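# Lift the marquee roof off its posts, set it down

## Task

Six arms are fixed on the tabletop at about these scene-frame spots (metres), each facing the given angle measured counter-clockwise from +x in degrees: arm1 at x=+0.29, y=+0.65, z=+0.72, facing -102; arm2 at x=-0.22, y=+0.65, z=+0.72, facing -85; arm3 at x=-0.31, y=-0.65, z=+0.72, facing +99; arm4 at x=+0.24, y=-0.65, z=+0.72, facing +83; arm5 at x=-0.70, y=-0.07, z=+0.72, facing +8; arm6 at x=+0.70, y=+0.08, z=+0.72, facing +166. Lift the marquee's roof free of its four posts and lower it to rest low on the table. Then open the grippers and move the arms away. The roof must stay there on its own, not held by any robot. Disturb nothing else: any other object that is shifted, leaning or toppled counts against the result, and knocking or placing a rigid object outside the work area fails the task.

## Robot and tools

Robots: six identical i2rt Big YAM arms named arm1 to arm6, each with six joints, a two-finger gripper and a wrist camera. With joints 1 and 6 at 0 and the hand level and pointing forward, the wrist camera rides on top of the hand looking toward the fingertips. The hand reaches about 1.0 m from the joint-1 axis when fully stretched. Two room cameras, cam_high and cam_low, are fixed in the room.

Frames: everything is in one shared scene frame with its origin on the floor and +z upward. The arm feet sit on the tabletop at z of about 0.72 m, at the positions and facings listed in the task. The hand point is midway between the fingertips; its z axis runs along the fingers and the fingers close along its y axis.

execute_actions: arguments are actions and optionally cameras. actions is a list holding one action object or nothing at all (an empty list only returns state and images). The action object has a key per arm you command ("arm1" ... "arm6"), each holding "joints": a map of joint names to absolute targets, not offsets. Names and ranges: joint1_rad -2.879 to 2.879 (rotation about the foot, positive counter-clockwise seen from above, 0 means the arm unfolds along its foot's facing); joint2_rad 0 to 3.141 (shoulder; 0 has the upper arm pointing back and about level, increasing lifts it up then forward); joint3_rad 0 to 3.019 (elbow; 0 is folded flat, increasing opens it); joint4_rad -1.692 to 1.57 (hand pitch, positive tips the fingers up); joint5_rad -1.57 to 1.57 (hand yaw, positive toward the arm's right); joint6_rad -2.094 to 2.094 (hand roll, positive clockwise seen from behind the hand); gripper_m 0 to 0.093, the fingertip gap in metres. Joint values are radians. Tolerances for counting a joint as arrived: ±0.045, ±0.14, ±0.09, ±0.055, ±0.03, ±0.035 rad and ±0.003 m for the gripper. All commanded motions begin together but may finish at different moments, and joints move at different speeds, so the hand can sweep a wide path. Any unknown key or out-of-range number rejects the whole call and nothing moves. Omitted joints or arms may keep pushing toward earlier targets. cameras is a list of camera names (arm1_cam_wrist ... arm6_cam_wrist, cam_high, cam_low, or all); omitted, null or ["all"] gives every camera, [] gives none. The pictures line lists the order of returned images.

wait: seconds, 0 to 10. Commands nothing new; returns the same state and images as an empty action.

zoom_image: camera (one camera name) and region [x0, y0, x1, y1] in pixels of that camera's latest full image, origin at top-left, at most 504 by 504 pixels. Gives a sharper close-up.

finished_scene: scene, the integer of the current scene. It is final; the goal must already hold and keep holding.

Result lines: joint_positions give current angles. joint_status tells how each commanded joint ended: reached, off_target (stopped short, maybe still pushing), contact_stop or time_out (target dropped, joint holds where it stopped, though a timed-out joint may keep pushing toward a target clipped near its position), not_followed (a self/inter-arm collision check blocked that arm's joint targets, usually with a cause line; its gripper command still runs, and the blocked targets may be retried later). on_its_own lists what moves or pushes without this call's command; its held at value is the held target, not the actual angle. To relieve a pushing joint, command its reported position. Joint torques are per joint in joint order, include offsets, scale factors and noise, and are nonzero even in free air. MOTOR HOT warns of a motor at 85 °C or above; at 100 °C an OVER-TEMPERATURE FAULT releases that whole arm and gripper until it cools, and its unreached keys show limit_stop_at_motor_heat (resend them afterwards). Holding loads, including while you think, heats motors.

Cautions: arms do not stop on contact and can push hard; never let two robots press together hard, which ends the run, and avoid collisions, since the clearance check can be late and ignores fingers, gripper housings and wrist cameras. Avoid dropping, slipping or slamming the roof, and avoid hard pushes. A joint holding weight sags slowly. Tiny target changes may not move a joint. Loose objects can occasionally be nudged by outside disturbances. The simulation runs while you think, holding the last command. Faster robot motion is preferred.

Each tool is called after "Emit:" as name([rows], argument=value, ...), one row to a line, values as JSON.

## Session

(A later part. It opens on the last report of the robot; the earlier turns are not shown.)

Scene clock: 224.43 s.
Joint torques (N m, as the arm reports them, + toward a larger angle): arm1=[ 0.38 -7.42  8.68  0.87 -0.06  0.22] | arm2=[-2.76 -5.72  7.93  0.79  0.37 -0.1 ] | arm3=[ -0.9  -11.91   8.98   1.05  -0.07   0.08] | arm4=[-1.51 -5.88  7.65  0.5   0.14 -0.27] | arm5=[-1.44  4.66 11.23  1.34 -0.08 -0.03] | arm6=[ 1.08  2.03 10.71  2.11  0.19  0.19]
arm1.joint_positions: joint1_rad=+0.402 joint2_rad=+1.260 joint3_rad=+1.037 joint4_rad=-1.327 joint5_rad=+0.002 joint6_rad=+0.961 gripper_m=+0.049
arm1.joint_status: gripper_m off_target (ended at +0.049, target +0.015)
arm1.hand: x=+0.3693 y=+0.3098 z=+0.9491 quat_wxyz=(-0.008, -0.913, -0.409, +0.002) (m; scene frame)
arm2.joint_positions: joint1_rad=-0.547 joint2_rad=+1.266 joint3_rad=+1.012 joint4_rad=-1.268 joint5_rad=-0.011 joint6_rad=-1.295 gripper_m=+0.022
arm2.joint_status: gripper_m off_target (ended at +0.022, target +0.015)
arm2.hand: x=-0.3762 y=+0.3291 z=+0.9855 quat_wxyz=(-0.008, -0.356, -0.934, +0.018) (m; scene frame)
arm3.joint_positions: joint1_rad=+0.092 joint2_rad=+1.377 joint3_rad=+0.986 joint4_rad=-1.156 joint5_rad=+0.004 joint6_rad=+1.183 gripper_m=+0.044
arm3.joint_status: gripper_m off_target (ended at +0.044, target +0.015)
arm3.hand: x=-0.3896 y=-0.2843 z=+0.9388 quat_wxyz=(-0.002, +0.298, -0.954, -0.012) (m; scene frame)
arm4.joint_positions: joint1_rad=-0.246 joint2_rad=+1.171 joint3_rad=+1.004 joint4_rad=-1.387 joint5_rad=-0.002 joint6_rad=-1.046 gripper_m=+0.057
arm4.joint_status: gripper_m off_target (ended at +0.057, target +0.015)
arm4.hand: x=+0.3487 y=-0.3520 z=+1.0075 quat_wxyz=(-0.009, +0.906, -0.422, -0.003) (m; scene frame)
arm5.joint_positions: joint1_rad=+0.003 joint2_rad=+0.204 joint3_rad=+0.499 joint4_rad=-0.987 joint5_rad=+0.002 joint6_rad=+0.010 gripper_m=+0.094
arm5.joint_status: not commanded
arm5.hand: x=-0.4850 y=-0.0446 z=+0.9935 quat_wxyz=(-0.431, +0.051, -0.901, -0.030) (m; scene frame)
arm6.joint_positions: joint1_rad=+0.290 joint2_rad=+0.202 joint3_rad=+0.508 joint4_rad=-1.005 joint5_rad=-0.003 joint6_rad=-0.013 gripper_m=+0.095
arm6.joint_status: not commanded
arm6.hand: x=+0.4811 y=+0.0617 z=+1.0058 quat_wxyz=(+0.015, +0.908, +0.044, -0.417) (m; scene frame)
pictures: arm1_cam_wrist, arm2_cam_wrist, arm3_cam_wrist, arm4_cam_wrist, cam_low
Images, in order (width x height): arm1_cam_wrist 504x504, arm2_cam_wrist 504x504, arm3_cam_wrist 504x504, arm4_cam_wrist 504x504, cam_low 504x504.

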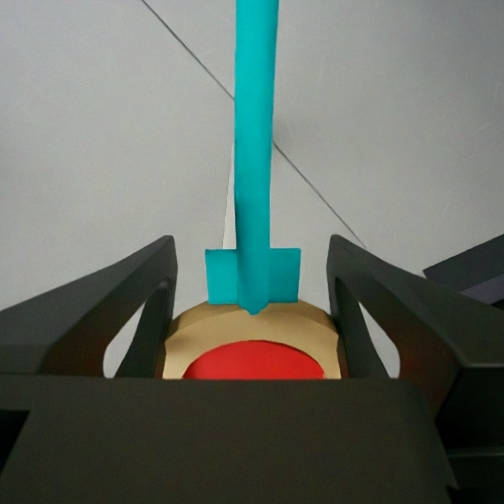

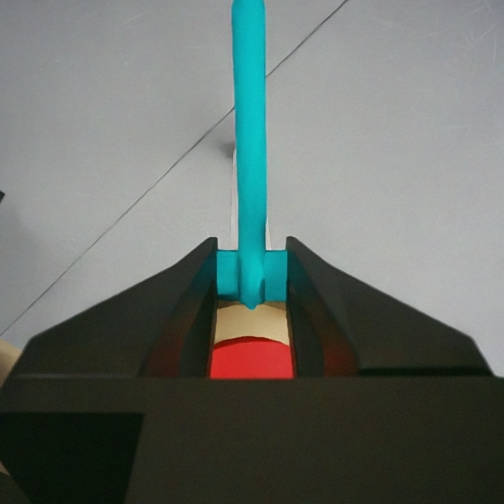

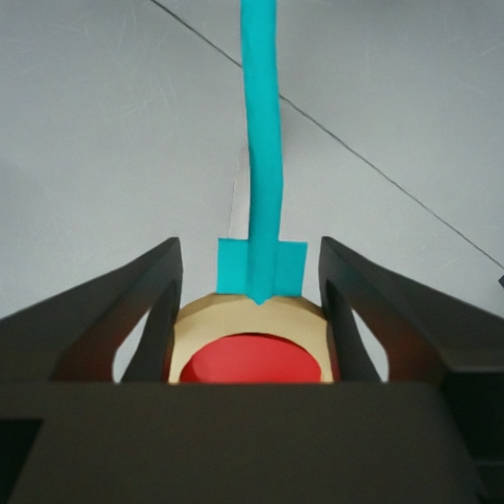

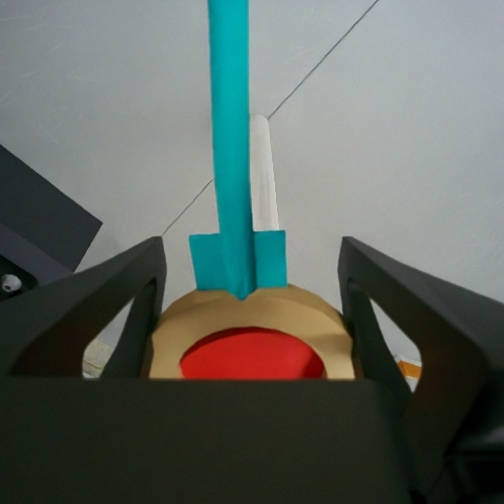

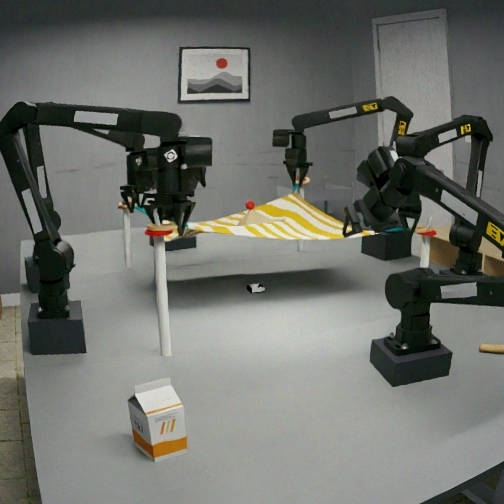

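Emit:
execute_actions([
  {"arm1":{"joints":{"gripper_m":0.093}},"arm2":{"joints":{"gripper_m":0.093}},"arm3":{"joints":{"gripper_m":0.093}},"arm4":{"joints":{"gripper_m":0.093}}},
], cameras=[])

Emit:
execute_actions([
  {"arm1":{"joints":{"joint1_rad":0.48,"joint4_rad":-1.403,"joint6_rad":1.04}},"arm2":{"joints":{"joint1_rad":-0.64,"joint4_rad":-1.318,"joint5_rad":0,"joint6_rad":-1.385}},"arm3":{"joints":{"joint1_rad":0.178,"joint4_rad":-1.21,"joint6_rad":1.27}},"arm4":{"joints":{"joint1_rad":-0.323,"joint4_rad":-1.447,"joint6_rad":-1.13}}},
], cameras=["arm1_cam_wrist","arm2_cam_wrist","arm3_cam_wrist","arm4_cam_wrist","cam_low"])

Scene clock: 249.77 s.
Joint torques (N m, as the arm reports them, + toward a larger angle): arm1=[ 0.43 -7.49  8.87  0.88 -0.06  0.22] | arm2=[-2.89 -5.6   7.98  0.79  0.06 -0.09] | arm3=[ -0.77 -11.67   8.96   1.09  -0.06   0.07] | arm4=[-1.   -6.15  7.69  0.61  0.15 -0.27] | arm5=[-1.76  4.44 11.14  1.51 -0.08 -0.05] | arm6=[ 1.06  2.   10.7   2.11  0.19  0.19]
arm1.joint_positions: joint1_rad=+0.402 joint2_rad=+1.260 joint3_rad=+1.037 joint4_rad=-1.327 joint5_rad=+0.002 joint6_rad=+0.961 gripper_m=+0.093
arm1.joint_status: all done
arm1.hand: x=+0.3694 y=+0.3097 z=+0.9491 quat_wxyz=(-0.008, -0.913, -0.408, +0.002) (m; scene frame)
arm2.joint_positions: joint1_rad=-0.547 joint2_rad=+1.266 joint3_rad=+1.012 joint4_rad=-1.268 joint5_rad=-0.003 joint6_rad=-1.295 gripper_m=+0.093
arm2.joint_status: all done
arm2.hand: x=-0.3774 y=+0.3296 z=+0.9855 quat_wxyz=(-0.004, -0.356, -0.934, +0.017) (m; scene frame)
arm3.joint_positions: joint1_rad=+0.092 joint2_rad=+1.377 joint3_rad=+0.986 joint4_rad=-1.156 joint5_rad=+0.004 joint6_rad=+1.183 gripper_m=+0.093
arm3.joint_status: all done
arm3.hand: x=-0.3896 y=-0.2842 z=+0.9388 quat_wxyz=(-0.002, +0.298, -0.954, -0.012) (m; scene frame)
arm4.joint_positions: joint1_rad=-0.246 joint2_rad=+1.171 joint3_rad=+1.003 joint4_rad=-1.387 joint5_rad=-0.002 joint6_rad=-1.046 gripper_m=+0.093
arm4.joint_status: all done
arm4.hand: x=+0.3485 y=-0.3523 z=+1.0070 quat_wxyz=(-0.009, +0.906, -0.422, -0.003) (m; scene frame)
arm5.joint_positions: joint1_rad=+0.003 joint2_rad=+0.204 joint3_rad=+0.499 joint4_rad=-0.987 joint5_rad=+0.002 joint6_rad=+0.010 gripper_m=+0.094
arm5.joint_status: not commanded
arm5.hand: x=-0.4850 y=-0.0446 z=+0.9935 quat_wxyz=(-0.431, +0.051, -0.901, -0.030) (m; scene frame)
arm6.joint_positions: joint1_rad=+0.290 joint2_rad=+0.202 joint3_rad=+0.508 joint4_rad=-1.005 joint5_rad=-0.003 joint6_rad=-0.013 gripper_m=+0.095
arm6.joint_status: not commanded
arm6.hand: x=+0.4811 y=+0.0617 z=+1.0058 quat_wxyz=(+0.015, +0.908, +0.044, -0.417) (m; scene frame)
pictures: none
No camera images: the call's "cameras" was empty. Leave "cameras" out to get every camera's image.

Scene clock: 250.70 s.
Joint torques (N m, as the arm reports them, + toward a larger angle): arm1=[ 0.15 -7.26  8.61 -0.25 -0.05  0.25] | arm2=[-2.74 -5.67  7.84  0.04 -0.01 -0.14] | arm3=[ -0.05 -11.62   8.88  -0.35   0.     0.08] | arm4=[-1.12 -5.68  7.64 -0.55  0.15 -0.33] | arm5=[-1.14  4.91 11.2   1.47 -0.09 -0.08] | arm6=[ 1.11  2.03 10.71  2.1   0.19  0.19]
arm1.joint_positions: joint1_rad=+0.477 joint2_rad=+1.260 joint3_rad=+1.037 joint4_rad=-1.391 joint5_rad=+0.002 joint6_rad=+1.030 gripper_m=+0.093
arm1.joint_status: all done
arm1.hand: x=+0.3899 y=+0.3319 z=+0.9494 quat_wxyz=(+0.024, -0.911, -0.412, -0.003) (m; scene frame)
arm2.joint_positions: joint1_rad=-0.638 joint2_rad=+1.266 joint3_rad=+1.012 joint4_rad=-1.307 joint5_rad=-0.001 joint6_rad=-1.376 gripper_m=+0.093
arm2.joint_status: all done
arm2.hand: x=-0.4010 y=+0.3533 z=+0.9851 quat_wxyz=(-0.005, -0.361, -0.933, -0.002) (m; scene frame)
arm3.joint_positions: joint1_rad=+0.178 joint2_rad=+1.377 joint3_rad=+0.986 joint4_rad=-1.195 joint5_rad=+0.002 joint6_rad=+1.262 gripper_m=+0.093
arm3.joint_status: all done
arm3.hand: x=-0.4182 y=-0.3016 z=+0.9388 quat_wxyz=(-0.001, +0.302, -0.953, +0.007) (m; scene frame)
arm4.joint_positions: joint1_rad=-0.319 joint2_rad=+1.171 joint3_rad=+1.003 joint4_rad=-1.431 joint5_rad=-0.002 joint6_rad=-1.115 gripper_m=+0.093
arm4.joint_status: all done
arm4.hand: x=+0.3656 y=-0.3708 z=+1.0070 quat_wxyz=(+0.013, +0.905, -0.424, -0.002) (m; scene frame)
arm5.joint_positions: joint1_rad=+0.003 joint2_rad=+0.204 joint3_rad=+0.499 joint4_rad=-0.987 joint5_rad=+0.002 joint6_rad=+0.010 gripper_m=+0.094
arm5.joint_status: not commanded
arm5.hand: x=-0.4850 y=-0.0446 z=+0.9935 quat_wxyz=(-0.431, +0.051, -0.901, -0.030) (m; scene frame)
arm6.joint_positions: joint1_rad=+0.290 joint2_rad=+0.202 joint3_rad=+0.508 joint4_rad=-1.005 joint5_rad=-0.003 joint6_rad=-0.013 gripper_m=+0.095
arm6.joint_status: not commanded
arm6.hand: x=+0.4811 y=+0.0617 z=+1.0058 quat_wxyz=(+0.015, +0.908, +0.044, -0.417) (m; scene frame)
pictures: arm1_cam_wrist, arm2_cam_wrist, arm3_cam_wrist, arm4_cam_wrist, cam_low
Images, in order (width x height): arm1_cam_wrist 504x504, arm2_cam_wrist 504x504, arm3_cam_wrist 504x504, arm4_cam_wrist 504x504, cam_low 504x504.

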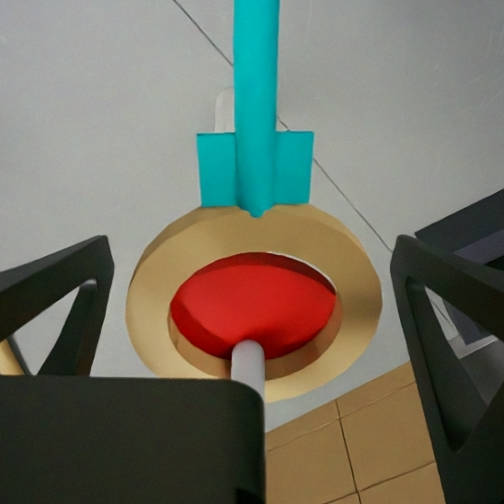

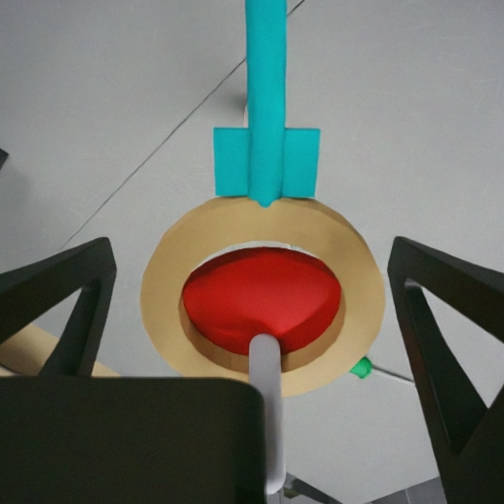

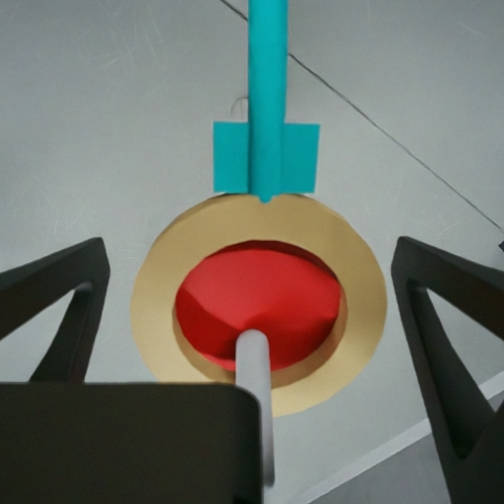

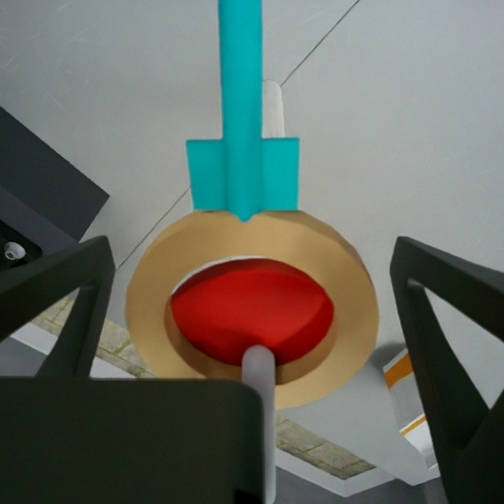

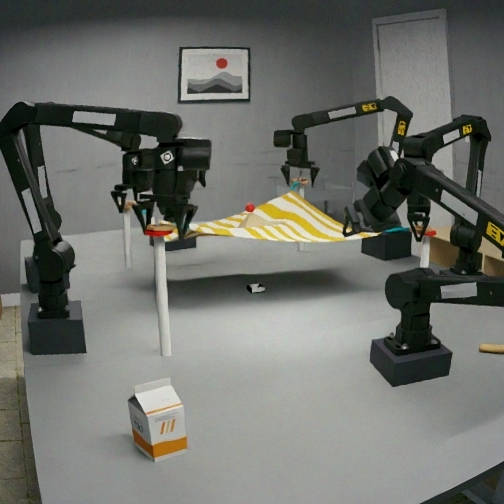

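Emit:
execute_actions([
  {"arm1":{"joints":{"gripper_m":0.06}},"arm2":{"joints":{"gripper_m":0.06}},"arm3":{"joints":{"gripper_m":0.06}},"arm4":{"joints":{"gripper_m":0.06}}},
], cameras=["arm2_cam_wrist","cam_low"])

Emit:
zoom_image(camera="cam_low", region=[100, 150, 340, 260])

Scene clock: 257.87 s.
Joint torques (N m, as the arm reports them, + toward a larger angle): arm1=[-0.16 -7.47  8.61 -0.22 -0.04  0.23] | arm2=[-2.79 -5.46  7.84  0.04 -0.01 -0.13] | arm3=[ -0.18 -11.51   8.79  -0.29   0.     0.07] | arm4=[-1.19 -5.89  7.74 -0.61  0.15 -0.27] | arm5=[-1.34  4.01 11.27  1.5  -0.07 -0.06] | arm6=[ 1.15  2.   10.7   2.11  0.19  0.19]
arm1.joint_positions: joint1_rad=+0.477 joint2_rad=+1.260 joint3_rad=+1.037 joint4_rad=-1.391 joint5_rad=+0.002 joint6_rad=+1.030 gripper_m=+0.066
arm1.joint_status: gripper_m off_target (ended at +0.066, target +0.060)
arm1.hand: x=+0.3899 y=+0.3319 z=+0.9494 quat_wxyz=(+0.024, -0.911, -0.411, -0.003) (m; scene frame)
arm2.joint_positions: joint1_rad=-0.638 joint2_rad=+1.266 joint3_rad=+1.012 joint4_rad=-1.307 joint5_rad=-0.001 joint6_rad=-1.379 gripper_m=+0.067
arm2.joint_status: gripper_m off_target (ended at +0.067, target +0.060)
arm2.hand: x=-0.4010 y=+0.3533 z=+0.9851 quat_wxyz=(-0.005, -0.359, -0.933, -0.002) (m; scene frame)
arm3.joint_positions: joint1_rad=+0.178 joint2_rad=+1.377 joint3_rad=+0.986 joint4_rad=-1.195 joint5_rad=+0.002 joint6_rad=+1.263 gripper_m=+0.065
arm3.joint_status: gripper_m off_target (ended at +0.065, target +0.060)
arm3.hand: x=-0.4182 y=-0.3016 z=+0.9388 quat_wxyz=(-0.001, +0.301, -0.954, +0.007) (m; scene frame)
arm4.joint_positions: joint1_rad=-0.319 joint2_rad=+1.171 joint3_rad=+1.003 joint4_rad=-1.431 joint5_rad=-0.002 joint6_rad=-1.116 gripper_m=+0.066
arm4.joint_status: gripper_m off_target (ended at +0.066, target +0.060)
arm4.hand: x=+0.3656 y=-0.3709 z=+1.0070 quat_wxyz=(+0.013, +0.906, -0.424, -0.002) (m; scene frame)
arm5.joint_positions: joint1_rad=+0.003 joint2_rad=+0.204 joint3_rad=+0.499 joint4_rad=-0.987 joint5_rad=+0.002 joint6_rad=+0.010 gripper_m=+0.094
arm5.joint_status: not commanded
arm5.hand: x=-0.4850 y=-0.0446 z=+0.9935 quat_wxyz=(-0.431, +0.051, -0.901, -0.030) (m; scene frame)
arm6.joint_positions: joint1_rad=+0.290 joint2_rad=+0.202 joint3_rad=+0.508 joint4_rad=-1.005 joint5_rad=-0.003 joint6_rad=-0.013 gripper_m=+0.095
arm6.joint_status: not commanded
arm6.hand: x=+0.4811 y=+0.0617 z=+1.0058 quat_wxyz=(+0.015, +0.908, +0.044, -0.417) (m; scene frame)
pictures: arm2_cam_wrist, cam_low
Images, in order (width x height): arm2_cam_wrist 504x504, cam_low 504x504.

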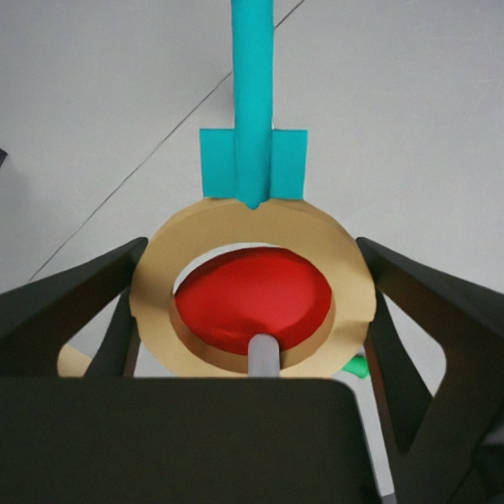

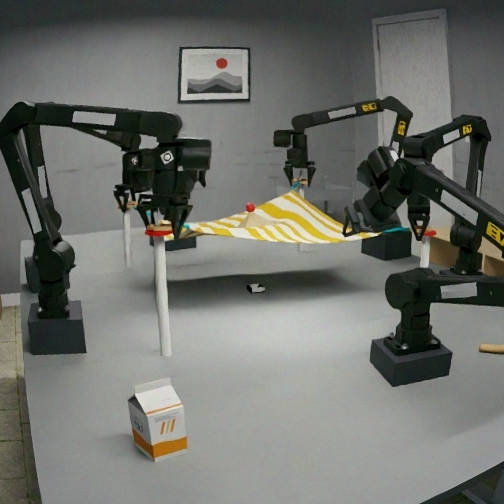

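Region (100, 150, 340, 260) of cam_low's 504x504 image, scaled by 2.100, with more detail than that image has; it fills the top 231 rows of this view, and the rest is white.

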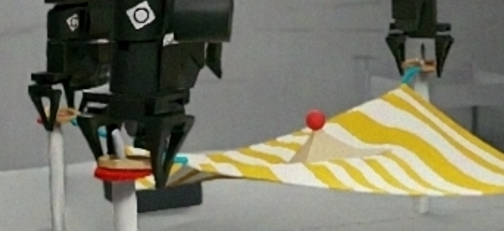

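Emit:
execute_actions([
  {"arm1":{"joints":{"joint1_rad":0.545,"joint3_rad":1.085,"joint4_rad":-1.446,"joint6_rad":1.10,"gripper_m":0.04}},"arm2":{"joints":{"joint1_rad":-0.705,"joint3_rad":1.055,"joint4_rad":-1.335,"joint6_rad":-1.45,"gripper_m":0.04}},"arm3":{"joints":{"joint1_rad":0.24,"joint3_rad":1.03,"joint4_rad":-1.235,"joint6_rad":1.33,"gripper_m":0.04}},"arm4":{"joints":{"joint1_rad":-0.392,"joint3_rad":1.035,"joint4_rad":-1.484,"joint6_rad":-1.195,"gripper_m":0.04}}},
], cameras=["arm1_cam_wrist","arm2_cam_wrist","arm3_cam_wrist","arm4_cam_wrist","cam_low"])

Scene clock: 282.27 s.
Joint torques (N m, as the arm reports them, + toward a larger angle): arm1=[ 0.5  -7.12 12.34 -0.57 -0.13  0.27] | arm2=[-5.39 -5.58 12.53 -0.63  0.65 -0.05] | arm3=[  1.18 -11.72  12.82  -0.37  -0.36   0.13] | arm4=[-2.76 -5.61  9.82 -1.08  0.53 -0.32] | arm5=[-1.44  4.83 11.1   1.52 -0.11 -0.02] | arm6=[ 1.14  2.   10.71  2.11  0.19  0.19]
arm1.joint_positions: joint1_rad=+0.535 joint2_rad=+1.260 joint3_rad=+1.039 joint4_rad=-1.429 joint5_rad=+0.004 joint6_rad=+1.090 gripper_m=+0.066
arm1.joint_status: gripper_m off_target (ended at +0.066, target +0.040); the others done
arm1.hand: x=+0.4046 y=+0.3461 z=+0.9507 quat_wxyz=(+0.042, -0.911, -0.410, -0.001) (m; scene frame)
arm2.joint_positions: joint1_rad=-0.666 joint2_rad=+1.266 joint3_rad=+1.013 joint4_rad=-1.309 joint5_rad=-0.017 joint6_rad=-1.447 gripper_m=+0.067
arm2.joint_status: gripper_m off_target (ended at +0.067, target +0.040); the others done
arm2.hand: x=-0.4068 y=+0.3570 z=+0.9855 quat_wxyz=(-0.013, -0.341, -0.940, -0.001) (m; scene frame)
arm3.joint_positions: joint1_rad=+0.224 joint2_rad=+1.377 joint3_rad=+0.990 joint4_rad=-1.218 joint5_rad=+0.011 joint6_rad=+1.318 gripper_m=+0.065
arm3.joint_status: gripper_m off_target (ended at +0.065, target +0.040); the others done
arm3.hand: x=-0.4311 y=-0.3102 z=+0.9407 quat_wxyz=(-0.006, +0.297, -0.955, +0.016) (m; scene frame)
arm4.joint_positions: joint1_rad=-0.368 joint2_rad=+1.171 joint3_rad=+1.005 joint4_rad=-1.453 joint5_rad=-0.014 joint6_rad=-1.177 gripper_m=+0.066
arm4.joint_status: gripper_m off_target (ended at +0.066, target +0.040); the others done
arm4.hand: x=+0.3752 y=-0.3805 z=+1.0080 quat_wxyz=(+0.022, +0.908, -0.418, -0.009) (m; scene frame)
arm5.joint_positions: joint1_rad=+0.003 joint2_rad=+0.204 joint3_rad=+0.499 joint4_rad=-0.987 joint5_rad=+0.002 joint6_rad=+0.010 gripper_m=+0.094
arm5.joint_status: not commanded
arm5.hand: x=-0.4850 y=-0.0446 z=+0.9935 quat_wxyz=(-0.431, +0.051, -0.901, -0.030) (m; scene frame)
arm6.joint_positions: joint1_rad=+0.290 joint2_rad=+0.202 joint3_rad=+0.508 joint4_rad=-1.005 joint5_rad=-0.003 joint6_rad=-0.013 gripper_m=+0.095
arm6.joint_status: not commanded
arm6.hand: x=+0.4811 y=+0.0617 z=+1.0058 quat_wxyz=(+0.015, +0.908, +0.044, -0.417) (m; scene frame)
pictures: arm1_cam_wrist, arm2_cam_wrist, arm3_cam_wrist, arm4_cam_wrist, cam_low
Images, in order (width x height): arm1_cam_wrist 504x504, arm2_cam_wrist 504x504, arm3_cam_wrist 504x504, arm4_cam_wrist 504x504, cam_low 504x504.

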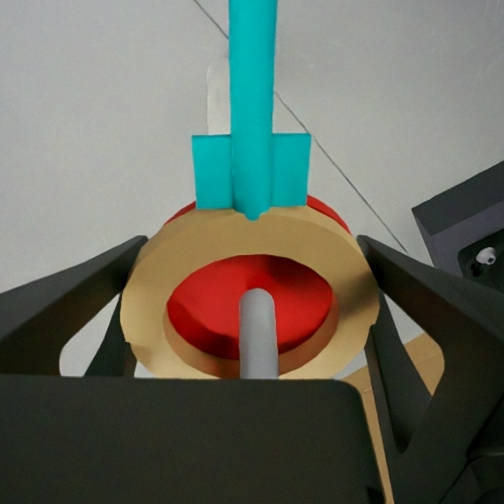

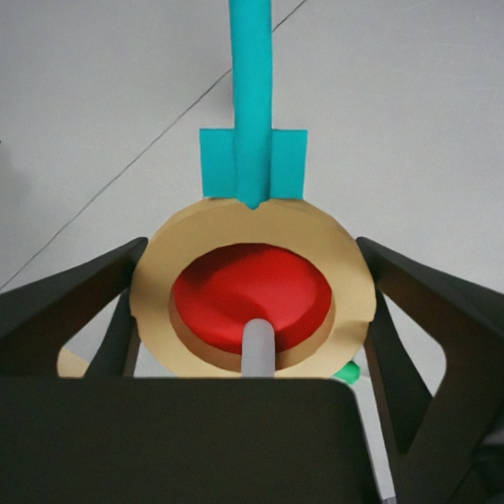

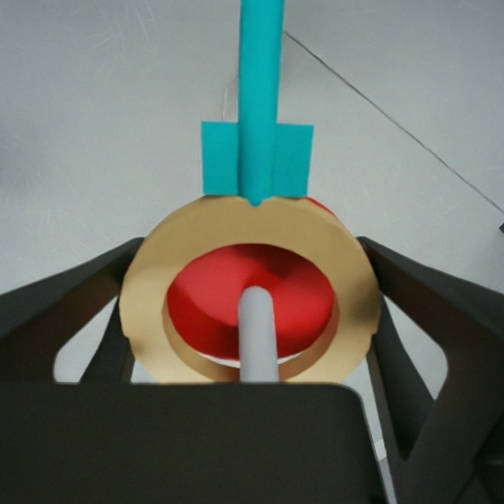

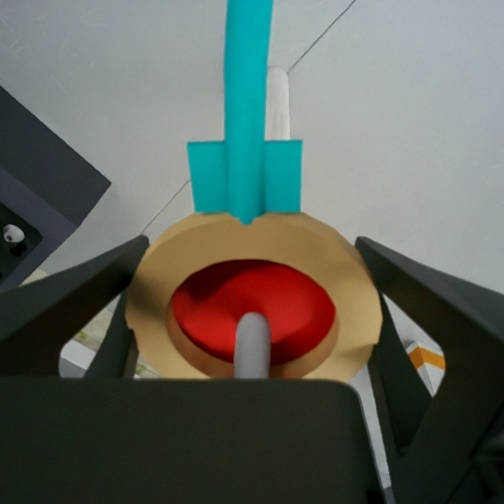

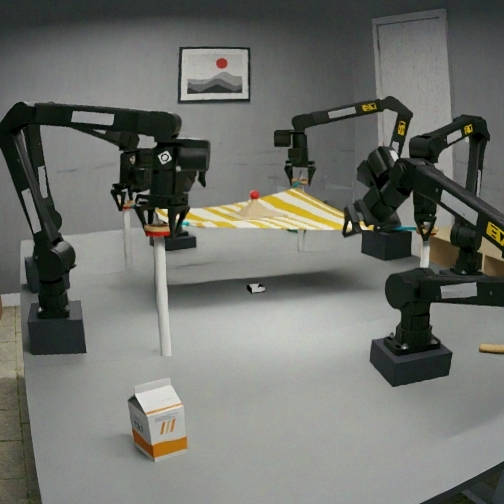

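Emit:
execute_actions([
  {"arm1":{"joints":{"joint2_rad":1.19,"joint3_rad":1.235,"joint4_rad":-1.61}},"arm2":{"joints":{"joint1_rad":-0.645,"joint4_rad":-1.315,"joint6_rad":-1.40}},"arm3":{"joints":{"joint1_rad":0.25,"joint2_rad":1.30,"joint3_rad":1.175,"joint4_rad":-1.425}},"arm4":{"joints":{"joint1_rad":-0.41,"joint2_rad":1.125,"joint3_rad":1.21,"joint4_rad":-1.665}}},
], cameras=["arm1_cam_wrist","arm3_cam_wrist","arm4_cam_wrist","cam_low"])

Scene clock: 299.67 s.
Joint torques (N m, as the arm reports them, + toward a larger angle): arm1=[ 0.51 -6.   11.9  -0.41 -0.19  0.24] | arm2=[-2.52 -5.63 12.49  0.26  0.34  0.05] | arm3=[ 1.46 -9.72 13.65 -0.41 -0.28  0.08] | arm4=[-2.25 -6.61 10.33 -0.73  0.53 -0.28] | arm5=[-1.54  4.31 11.19  1.51 -0.08 -0.07] | arm6=[ 1.09  2.03 10.7   2.1   0.19  0.19]
arm1.joint_positions: joint1_rad=+0.535 joint2_rad=+1.188 joint3_rad=+1.198 joint4_rad=-1.592 joint5_rad=+0.006 joint6_rad=+1.090 gripper_m=+0.066
arm1.joint_status: all done
arm1.hand: x=+0.4038 y=+0.3467 z=+1.0329 quat_wxyz=(+0.008, -0.912, -0.410, +0.002) (m; scene frame)
arm2.joint_positions: joint1_rad=-0.647 joint2_rad=+1.266 joint3_rad=+1.013 joint4_rad=-1.309 joint5_rad=-0.010 joint6_rad=-1.410 gripper_m=+0.067
arm2.joint_status: all done
arm2.hand: x=-0.4022 y=+0.3542 z=+0.9855 quat_wxyz=(-0.009, -0.349, -0.937, -0.002) (m; scene frame)
arm3.joint_positions: joint1_rad=+0.232 joint2_rad=+1.292 joint3_rad=+1.132 joint4_rad=-1.408 joint5_rad=+0.009 joint6_rad=+1.323 gripper_m=+0.065
arm3.joint_status: all done
arm3.hand: x=-0.4341 y=-0.3115 z=+1.0220 quat_wxyz=(-0.004, +0.298, -0.955, -0.003) (m; scene frame)
arm4.joint_positions: joint1_rad=-0.384 joint2_rad=+1.123 joint3_rad=+1.177 joint4_rad=-1.639 joint5_rad=-0.014 joint6_rad=-1.181 gripper_m=+0.066
arm4.joint_status: all done
arm4.hand: x=+0.3775 y=-0.3874 z=+1.0869 quat_wxyz=(+0.006, +0.906, -0.424, -0.009) (m; scene frame)
arm5.joint_positions: joint1_rad=+0.003 joint2_rad=+0.204 joint3_rad=+0.499 joint4_rad=-0.987 joint5_rad=+0.002 joint6_rad=+0.010 gripper_m=+0.094
arm5.joint_status: not commanded
arm5.hand: x=-0.4850 y=-0.0446 z=+0.9935 quat_wxyz=(-0.431, +0.051, -0.901, -0.030) (m; scene frame)
arm6.joint_positions: joint1_rad=+0.290 joint2_rad=+0.202 joint3_rad=+0.508 joint4_rad=-1.005 joint5_rad=-0.003 joint6_rad=-0.013 gripper_m=+0.095
arm6.joint_status: not commanded
arm6.hand: x=+0.4811 y=+0.0617 z=+1.0058 quat_wxyz=(+0.015, +0.908, +0.044, -0.417) (m; scene frame)
pictures: arm1_cam_wrist, arm3_cam_wrist, arm4_cam_wrist, cam_low
Images, in order (width x height): arm1_cam_wrist 504x504, arm3_cam_wrist 504x504, arm4_cam_wrist 504x504, cam_low 504x504.

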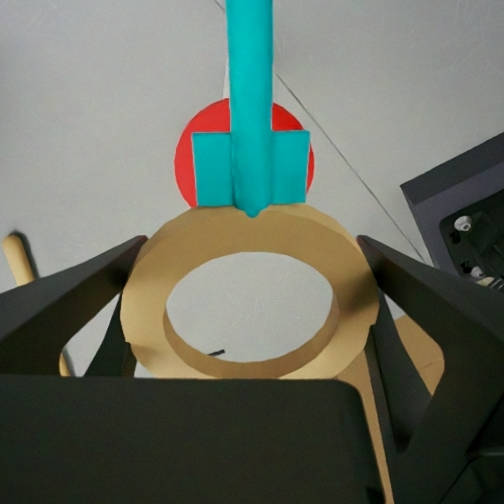

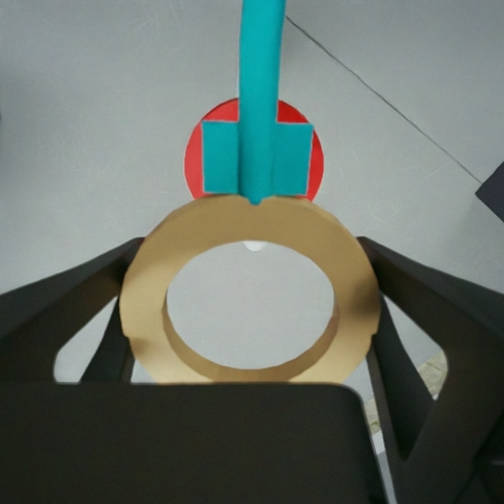

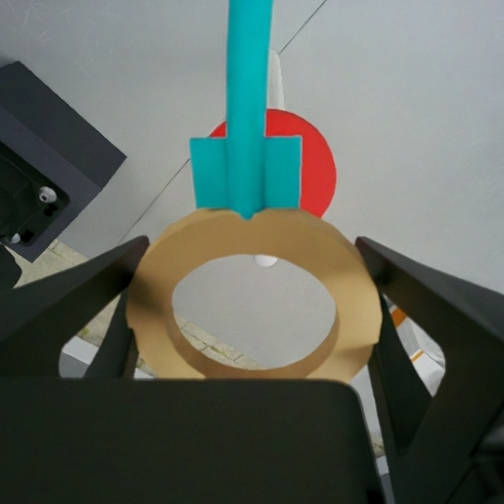

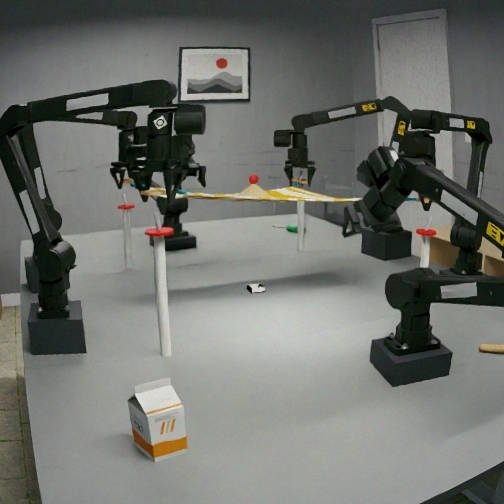

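Emit:
execute_actions([
  {"arm1":{"joints":{"joint1_rad":0.44}},"arm2":{"joints":{"joint1_rad":-0.71,"joint4_rad":-1.335,"joint6_rad":-1.45}},"arm3":{"joints":{"joint1_rad":0.14}},"arm4":{"joints":{"joint1_rad":-0.22}}},
], cameras=["arm2_cam_wrist","cam_low"])

Scene clock: 326.63 s.
Joint torques (N m, as the arm reports them, + toward a larger angle): arm1=[-0.33 -6.01 11.88 -0.3  -0.15  0.25] | arm2=[-4.76 -5.68 12.36 -0.57  0.59 -0.07] | arm3=[ 0.03 -9.94 13.71 -0.37 -0.06  0.08] | arm4=[-1.3  -5.91 10.23 -0.76  0.34 -0.27] | arm5=[-1.64  4.22 11.13  1.46 -0.09 -0.05] | arm6=[ 1.09  2.03 10.71  2.12  0.19  0.19]
arm1.joint_positions: joint1_rad=+0.440 joint2_rad=+1.188 joint3_rad=+1.198 joint4_rad=-1.596 joint5_rad=+0.005 joint6_rad=+1.090 gripper_m=+0.066
arm1.joint_status: all done
arm1.hand: x=+0.3747 y=+0.3383 z=+1.0329 quat_wxyz=(+0.010, -0.930, -0.367, +0.001) (m; scene frame)
arm2.joint_positions: joint1_rad=-0.679 joint2_rad=+1.266 joint3_rad=+1.014 joint4_rad=-1.311 joint5_rad=-0.016 joint6_rad=-1.447 gripper_m=+0.067
arm2.joint_status: all done
arm2.hand: x=-0.4107 y=+0.3596 z=+0.9861 quat_wxyz=(-0.012, -0.347, -0.938, -0.001) (m; scene frame)
arm3.joint_positions: joint1_rad=+0.139 joint2_rad=+1.292 joint3_rad=+1.132 joint4_rad=-1.408 joint5_rad=+0.004 joint6_rad=+1.323 gripper_m=+0.065
arm3.joint_status: all done
arm3.hand: x=-0.4030 y=-0.3016 z=+1.0219 quat_wxyz=(-0.001, +0.253, -0.967, -0.002) (m; scene frame)
arm4.joint_positions: joint1_rad=-0.214 joint2_rad=+1.123 joint3_rad=+1.177 joint4_rad=-1.643 joint5_rad=-0.009 joint6_rad=-1.181 gripper_m=+0.066
arm4.joint_status: all done
arm4.hand: x=+0.3315 y=-0.3691 z=+1.0871 quat_wxyz=(+0.008, +0.938, -0.345, -0.005) (m; scene frame)
arm5.joint_positions: joint1_rad=+0.003 joint2_rad=+0.204 joint3_rad=+0.499 joint4_rad=-0.987 joint5_rad=+0.002 joint6_rad=+0.010 gripper_m=+0.094
arm5.joint_status: not commanded
arm5.hand: x=-0.4850 y=-0.0446 z=+0.9935 quat_wxyz=(-0.431, +0.051, -0.901, -0.030) (m; scene frame)
arm6.joint_positions: joint1_rad=+0.290 joint2_rad=+0.202 joint3_rad=+0.508 joint4_rad=-1.005 joint5_rad=-0.003 joint6_rad=-0.013 gripper_m=+0.095
arm6.joint_status: not commanded
arm6.hand: x=+0.4811 y=+0.0617 z=+1.0058 quat_wxyz=(+0.015, +0.908, +0.044, -0.417) (m; scene frame)
pictures: arm2_cam_wrist, cam_low
Images, in order (width x height): arm2_cam_wrist 504x504, cam_low 504x504.

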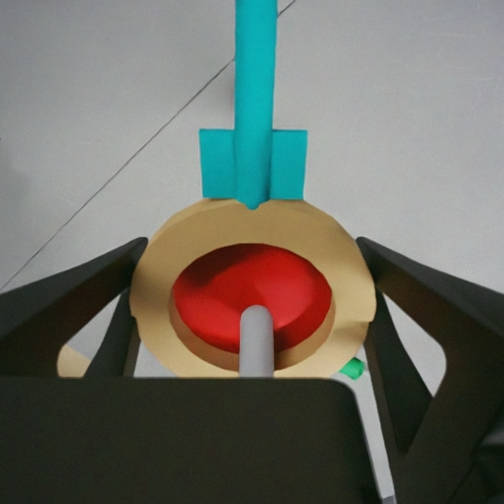

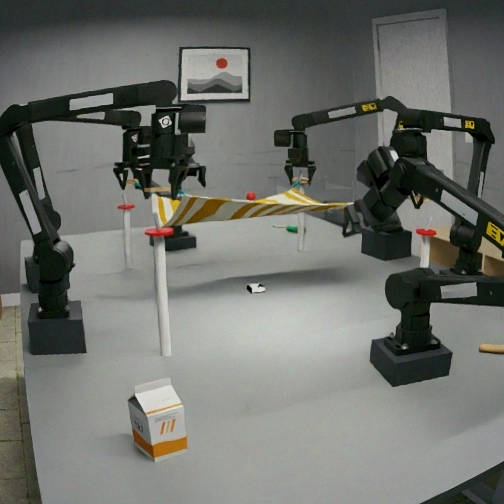

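Emit:
execute_actions([
  {"arm2":{"joints":{"joint1_rad":-0.70,"joint2_rad":1.228,"joint3_rad":1.225,"joint4_rad":-1.535}},"arm1":{"joints":{"joint1_rad":0.38}},"arm3":{"joints":{"joint1_rad":0.08}}},
], cameras=["arm2_cam_wrist","cam_low","cam_high"])

Scene clock: 334.10 s.
Joint torques (N m, as the arm reports them, + toward a larger angle): arm1=[-0.78 -6.26 11.88 -0.29 -0.09  0.23] | arm2=[-4.21 -6.74 13.04 -0.1   0.3  -0.07] | arm3=[-0.35 -9.95 13.67 -0.37 -0.02  0.07] | arm4=[-0.73 -5.69 10.26 -0.74  0.36 -0.28] | arm5=[-1.07  4.8  11.19  1.5  -0.08 -0.08] | arm6=[ 1.14  2.03 10.69  2.13  0.19  0.19]
arm1.joint_positions: joint1_rad=+0.384 joint2_rad=+1.188 joint3_rad=+1.198 joint4_rad=-1.596 joint5_rad=+0.003 joint6_rad=+1.090 gripper_m=+0.066
arm1.joint_status: all done
arm1.hand: x=+0.3575 y=+0.3342 z=+1.0329 quat_wxyz=(+0.010, -0.940, -0.341, +0.000) (m; scene frame)
arm2.joint_positions: joint1_rad=-0.679 joint2_rad=+1.237 joint3_rad=+1.179 joint4_rad=-1.522 joint5_rad=-0.009 joint6_rad=-1.449 gripper_m=+0.067
arm2.joint_status: all done
arm2.hand: x=-0.4107 y=+0.3627 z=+1.0577 quat_wxyz=(-0.010, -0.346, -0.938, -0.010) (m; scene frame)
arm3.joint_positions: joint1_rad=+0.084 joint2_rad=+1.292 joint3_rad=+1.132 joint4_rad=-1.408 joint5_rad=+0.003 joint6_rad=+1.323 gripper_m=+0.065
arm3.joint_status: all done
arm3.hand: x=-0.3839 y=-0.2970 z=+1.0219 quat_wxyz=(-0.001, +0.227, -0.974, -0.002) (m; scene frame)
arm4.joint_positions: joint1_rad=-0.214 joint2_rad=+1.123 joint3_rad=+1.177 joint4_rad=-1.643 joint5_rad=-0.009 joint6_rad=-1.181 gripper_m=+0.066
arm4.joint_status: not commanded
arm4.hand: x=+0.3315 y=-0.3691 z=+1.0871 quat_wxyz=(+0.008, +0.938, -0.345, -0.005) (m; scene frame)
arm5.joint_positions: joint1_rad=+0.003 joint2_rad=+0.204 joint3_rad=+0.499 joint4_rad=-0.987 joint5_rad=+0.002 joint6_rad=+0.010 gripper_m=+0.094
arm5.joint_status: not commanded
arm5.hand: x=-0.4850 y=-0.0446 z=+0.9935 quat_wxyz=(-0.431, +0.051, -0.901, -0.030) (m; scene frame)
arm6.joint_positions: joint1_rad=+0.290 joint2_rad=+0.202 joint3_rad=+0.508 joint4_rad=-1.005 joint5_rad=-0.003 joint6_rad=-0.013 gripper_m=+0.095
arm6.joint_status: not commanded
arm6.hand: x=+0.4811 y=+0.0617 z=+1.0058 quat_wxyz=(+0.015, +0.908, +0.044, -0.417) (m; scene frame)
pictures: arm2_cam_wrist, cam_high, cam_low
Images, in order (width x height): arm2_cam_wrist 504x504, cam_high 504x504, cam_low 504x504.

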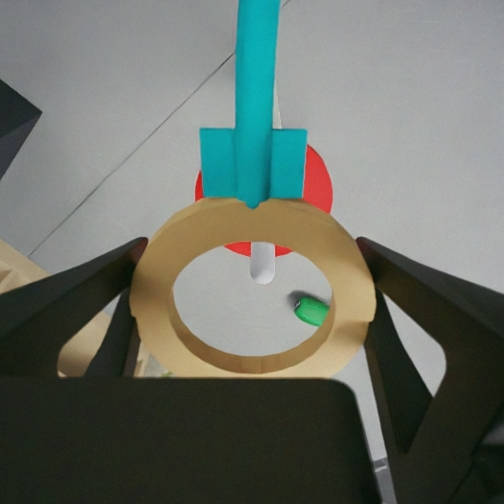

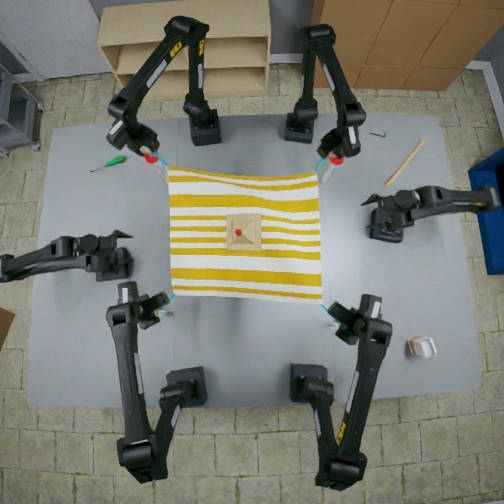

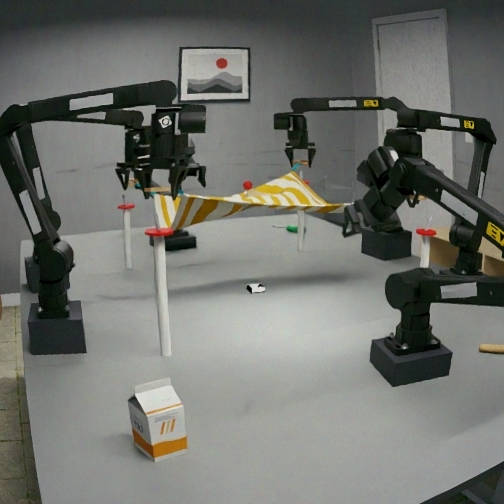

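Emit:
execute_actions([
  {"arm2":{"joints":{"joint1_rad":-0.45}},"arm1":{"joints":{"joint1_rad":0.25}},"arm3":{"joints":{"joint1_rad":-0.04}},"arm4":{"joints":{"joint1_rad":-0.08}}},
], cameras=["cam_low"])

Scene clock: 345.27 s.
Joint torques (N m, as the arm reports them, + toward a larger angle): arm1=[-0.15 -6.19 11.89 -0.3  -0.05  0.23] | arm2=[-2.92 -6.54 13.09 -0.11  0.05 -0.07] | arm3=[  0.2  -10.07  13.71  -0.35   0.02   0.07] | arm4=[-1.09 -6.26 10.29 -0.79  0.18 -0.24] | arm5=[-1.27  4.12 10.96  1.54 -0.07 -0.06] | arm6=[ 1.1   2.03 10.71  2.12  0.19  0.19]
arm1.joint_positions: joint1_rad=+0.249 joint2_rad=+1.188 joint3_rad=+1.198 joint4_rad=-1.596 joint5_rad=+0.002 joint6_rad=+1.090 gripper_m=+0.066
arm1.joint_status: all done
arm1.hand: x=+0.3149 y=+0.3280 z=+1.0328 quat_wxyz=(+0.010, -0.961, -0.276, -0.001) (m; scene frame)
arm2.joint_positions: joint1_rad=-0.443 joint2_rad=+1.237 joint3_rad=+1.179 joint4_rad=-1.522 joint5_rad=-0.003 joint6_rad=-1.449 gripper_m=+0.067
arm2.joint_status: all done
arm2.hand: x=-0.3397 y=+0.3271 z=+1.0583 quat_wxyz=(-0.008, -0.233, -0.972, -0.010) (m; scene frame)
arm3.joint_positions: joint1_rad=-0.044 joint2_rad=+1.292 joint3_rad=+1.132 joint4_rad=-1.408 joint5_rad=+0.002 joint6_rad=+1.323 gripper_m=+0.065
arm3.joint_status: all done
arm3.hand: x=-0.3384 y=-0.2905 z=+1.0218 quat_wxyz=(+0.000, +0.164, -0.986, -0.002) (m; scene frame)
arm4.joint_positions: joint1_rad=-0.078 joint2_rad=+1.123 joint3_rad=+1.177 joint4_rad=-1.644 joint5_rad=-0.005 joint6_rad=-1.181 gripper_m=+0.066
arm4.joint_status: all done
arm4.hand: x=+0.2931 y=-0.3599 z=+1.0872 quat_wxyz=(+0.009, +0.960, -0.281, -0.003) (m; scene frame)
arm5.joint_positions: joint1_rad=+0.003 joint2_rad=+0.204 joint3_rad=+0.499 joint4_rad=-0.987 joint5_rad=+0.002 joint6_rad=+0.010 gripper_m=+0.094
arm5.joint_status: not commanded
arm5.hand: x=-0.4850 y=-0.0446 z=+0.9935 quat_wxyz=(-0.431, +0.051, -0.901, -0.030) (m; scene frame)
arm6.joint_positions: joint1_rad=+0.290 joint2_rad=+0.202 joint3_rad=+0.508 joint4_rad=-1.005 joint5_rad=-0.003 joint6_rad=-0.013 gripper_m=+0.095
arm6.joint_status: not commanded
arm6.hand: x=+0.4811 y=+0.0617 z=+1.0058 quat_wxyz=(+0.015, +0.908, +0.044, -0.417) (m; scene frame)
pictures: cam_low
Images, in order (width x height): cam_low 504x504.

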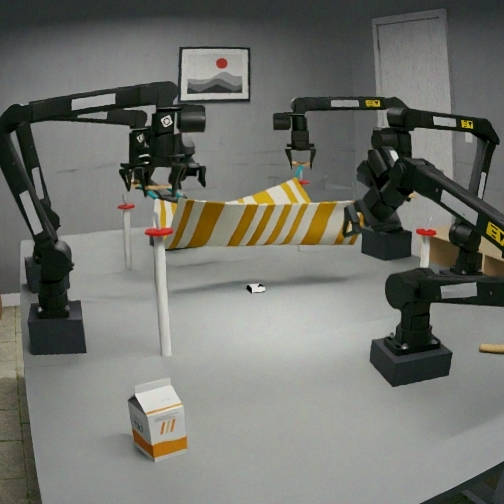

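Emit:
execute_actions([
  {"arm1":{"joints":{"joint1_rad":0.106,"joint2_rad":1.112,"joint3_rad":1.035,"joint4_rad":-1.48}},"arm2":{"joints":{"joint1_rad":-0.29,"joint2_rad":1.11,"joint3_rad":0.905,"joint4_rad":-1.35}},"arm3":{"joints":{"joint1_rad":-0.183,"joint2_rad":1.2,"joint3_rad":0.972,"joint4_rad":-1.33}},"arm4":{"joints":{"joint1_rad":0.087,"joint2_rad":1.075,"joint3_rad":0.92,"joint4_rad":-1.40}}},
], cameras=["cam_low","cam_high"])

Scene clock: 356.67 s.
Joint torques (N m, as the arm reports them, + toward a larger angle): arm1=[-0.39 -5.84  8.98  0.51 -0.03  0.24] | arm2=[-2.83 -3.78  8.77  0.77  0.01 -0.07] | arm3=[ 0.22 -8.59  9.3   0.84  0.04  0.07] | arm4=[ 0.08 -4.83  8.06  0.42  0.16 -0.27] | arm5=[-1.48  4.58 11.09  1.52 -0.03 -0.03] | arm6=[ 1.13  2.07 10.71  2.1   0.19  0.2 ]
arm1.joint_positions: joint1_rad=+0.106 joint2_rad=+1.116 joint3_rad=+1.031 joint4_rad=-1.483 joint5_rad=+0.001 joint6_rad=+1.090 gripper_m=+0.066
arm1.joint_status: all done
arm1.hand: x=+0.2704 y=+0.3519 z=+0.9900 quat_wxyz=(+0.002, -0.978, -0.207, +0.000) (m; scene frame)
arm2.joint_positions: joint1_rad=-0.286 joint2_rad=+1.104 joint3_rad=+0.909 joint4_rad=-1.354 joint5_rad=-0.002 joint6_rad=-1.449 gripper_m=+0.067
arm2.joint_status: all done
arm2.hand: x=-0.2783 y=+0.3617 z=+0.9962 quat_wxyz=(-0.007, -0.157, -0.988, +0.005) (m; scene frame)
arm3.joint_positions: joint1_rad=-0.187 joint2_rad=+1.197 joint3_rad=+0.978 joint4_rad=-1.340 joint5_rad=+0.001 joint6_rad=+1.323 gripper_m=+0.065
arm3.joint_status: all done
arm3.hand: x=-0.2892 y=-0.3284 z=+0.9938 quat_wxyz=(-0.001, +0.093, -0.996, -0.006) (m; scene frame)
arm4.joint_positions: joint1_rad=+0.086 joint2_rad=+1.075 joint3_rad=+0.918 joint4_rad=-1.406 joint5_rad=-0.003 joint6_rad=-1.181 gripper_m=+0.066
arm4.joint_status: all done
arm4.hand: x=+0.2449 y=-0.3703 z=+1.0012 quat_wxyz=(-0.005, +0.979, -0.202, -0.003) (m; scene frame)
arm5.joint_positions: joint1_rad=+0.003 joint2_rad=+0.204 joint3_rad=+0.499 joint4_rad=-0.987 joint5_rad=+0.002 joint6_rad=+0.010 gripper_m=+0.094
arm5.joint_status: not commanded
arm5.hand: x=-0.4850 y=-0.0446 z=+0.9935 quat_wxyz=(-0.431, +0.051, -0.901, -0.030) (m; scene frame)
arm6.joint_positions: joint1_rad=+0.290 joint2_rad=+0.202 joint3_rad=+0.508 joint4_rad=-1.005 joint5_rad=-0.003 joint6_rad=-0.013 gripper_m=+0.095
arm6.joint_status: not commanded
arm6.hand: x=+0.4811 y=+0.0617 z=+1.0058 quat_wxyz=(+0.015, +0.908, +0.044, -0.417) (m; scene frame)
pictures: cam_high, cam_low
Images, in order (width x height): cam_high 504x504, cam_low 504x504.

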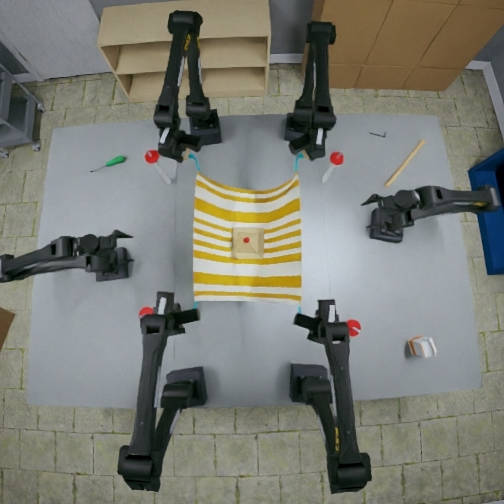

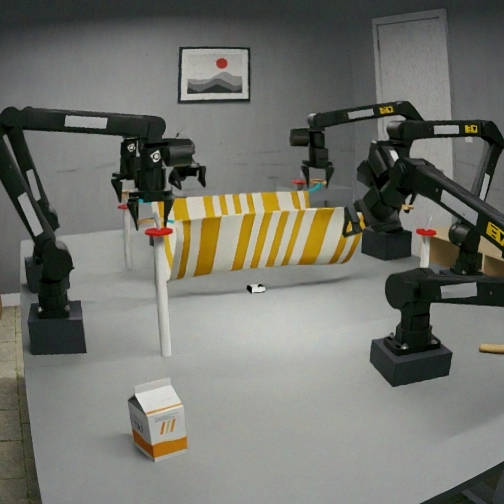

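Emit:
execute_actions([
  {"arm1":{"joints":{"joint2_rad":1.133,"joint3_rad":0.915,"joint4_rad":-1.345,"joint6_rad":0.2}},"arm2":{"joints":{"joint2_rad":1.157,"joint3_rad":0.802,"joint4_rad":-1.21,"joint6_rad":-0.35}},"arm3":{"joints":{"joint2_rad":1.239,"joint3_rad":0.87,"joint4_rad":-1.195,"joint6_rad":0.2}},"arm4":{"joints":{"joint2_rad":1.119,"joint3_rad":0.788,"joint4_rad":-1.235,"joint6_rad":-0.2}}},
], cameras=["cam_low","cam_high"])

Scene clock: 369.23 s.
Joint torques (N m, as the arm reports them, + toward a larger angle): arm1=[-0.15 -5.61  8.87  0.68 -0.08  0.02] | arm2=[-2.87 -4.16  8.34  0.98  0.07  0.08] | arm3=[ 0.1  -9.5   9.17  0.98 -0.04 -0.12] | arm4=[-0.58 -5.5   7.98  0.52  0.25  0.07] | arm5=[-1.51  4.62 11.12  1.4  -0.14 -0.06] | arm6=[ 1.12  1.99 10.72  2.1   0.19  0.19]
arm1.joint_positions: joint1_rad=+0.106 joint2_rad=+1.138 joint3_rad=+0.910 joint4_rad=-1.351 joint5_rad=+0.001 joint6_rad=+0.210 gripper_m=+0.066
arm1.joint_status: all done
arm1.hand: x=+0.2706 y=+0.3551 z=+0.9384 quat_wxyz=(+0.006, -0.797, -0.604, -0.004) (m; scene frame)
arm2.joint_positions: joint1_rad=-0.286 joint2_rad=+1.153 joint3_rad=+0.805 joint4_rad=-1.218 joint5_rad=-0.002 joint6_rad=-0.360 gripper_m=+0.067
arm2.joint_status: all done
arm2.hand: x=-0.2773 y=+0.3637 z=+0.9449 quat_wxyz=(-0.004, -0.645, -0.764, -0.007) (m; scene frame)
arm3.joint_positions: joint1_rad=-0.187 joint2_rad=+1.243 joint3_rad=+0.873 joint4_rad=-1.209 joint5_rad=+0.001 joint6_rad=+0.208 gripper_m=+0.065
arm3.joint_status: all done
arm3.hand: x=-0.2895 y=-0.3322 z=+0.9420 quat_wxyz=(+0.002, +0.606, -0.796, +0.003) (m; scene frame)
arm4.joint_positions: joint1_rad=+0.086 joint2_rad=+1.121 joint3_rad=+0.783 joint4_rad=-1.246 joint5_rad=-0.003 joint6_rad=-0.215 gripper_m=+0.066
arm4.joint_status: all done
arm4.hand: x=+0.2448 y=-0.3749 z=+0.9398 quat_wxyz=(+0.005, +0.774, -0.633, +0.001) (m; scene frame)
arm5.joint_positions: joint1_rad=+0.003 joint2_rad=+0.204 joint3_rad=+0.499 joint4_rad=-0.987 joint5_rad=+0.002 joint6_rad=+0.010 gripper_m=+0.094
arm5.joint_status: not commanded
arm5.hand: x=-0.4850 y=-0.0446 z=+0.9935 quat_wxyz=(-0.431, +0.051, -0.901, -0.030) (m; scene frame)
arm6.joint_positions: joint1_rad=+0.290 joint2_rad=+0.202 joint3_rad=+0.508 joint4_rad=-1.005 joint5_rad=-0.003 joint6_rad=-0.013 gripper_m=+0.095
arm6.joint_status: not commanded
arm6.hand: x=+0.4811 y=+0.0617 z=+1.0058 quat_wxyz=(+0.015, +0.908, +0.044, -0.417) (m; scene frame)
pictures: cam_high, cam_low
Images, in order (width x height): cam_high 504x504, cam_low 504x504.

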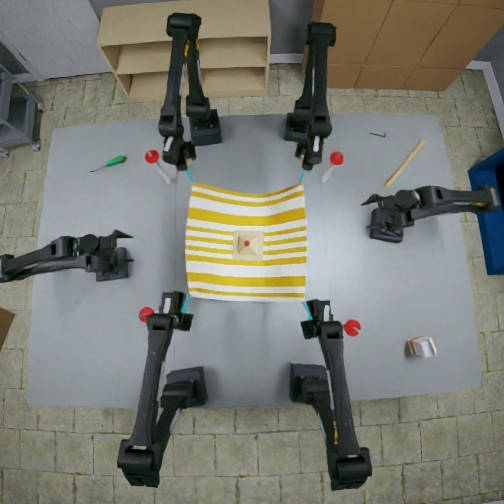

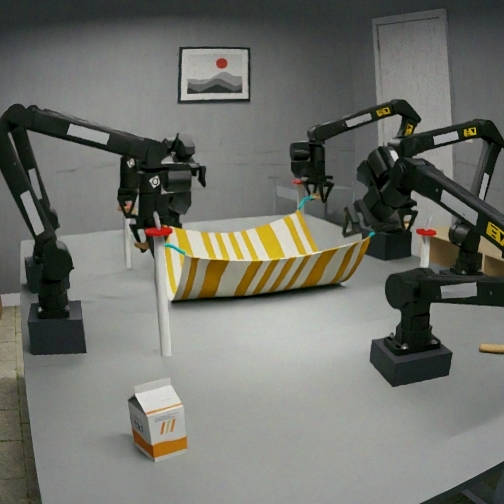

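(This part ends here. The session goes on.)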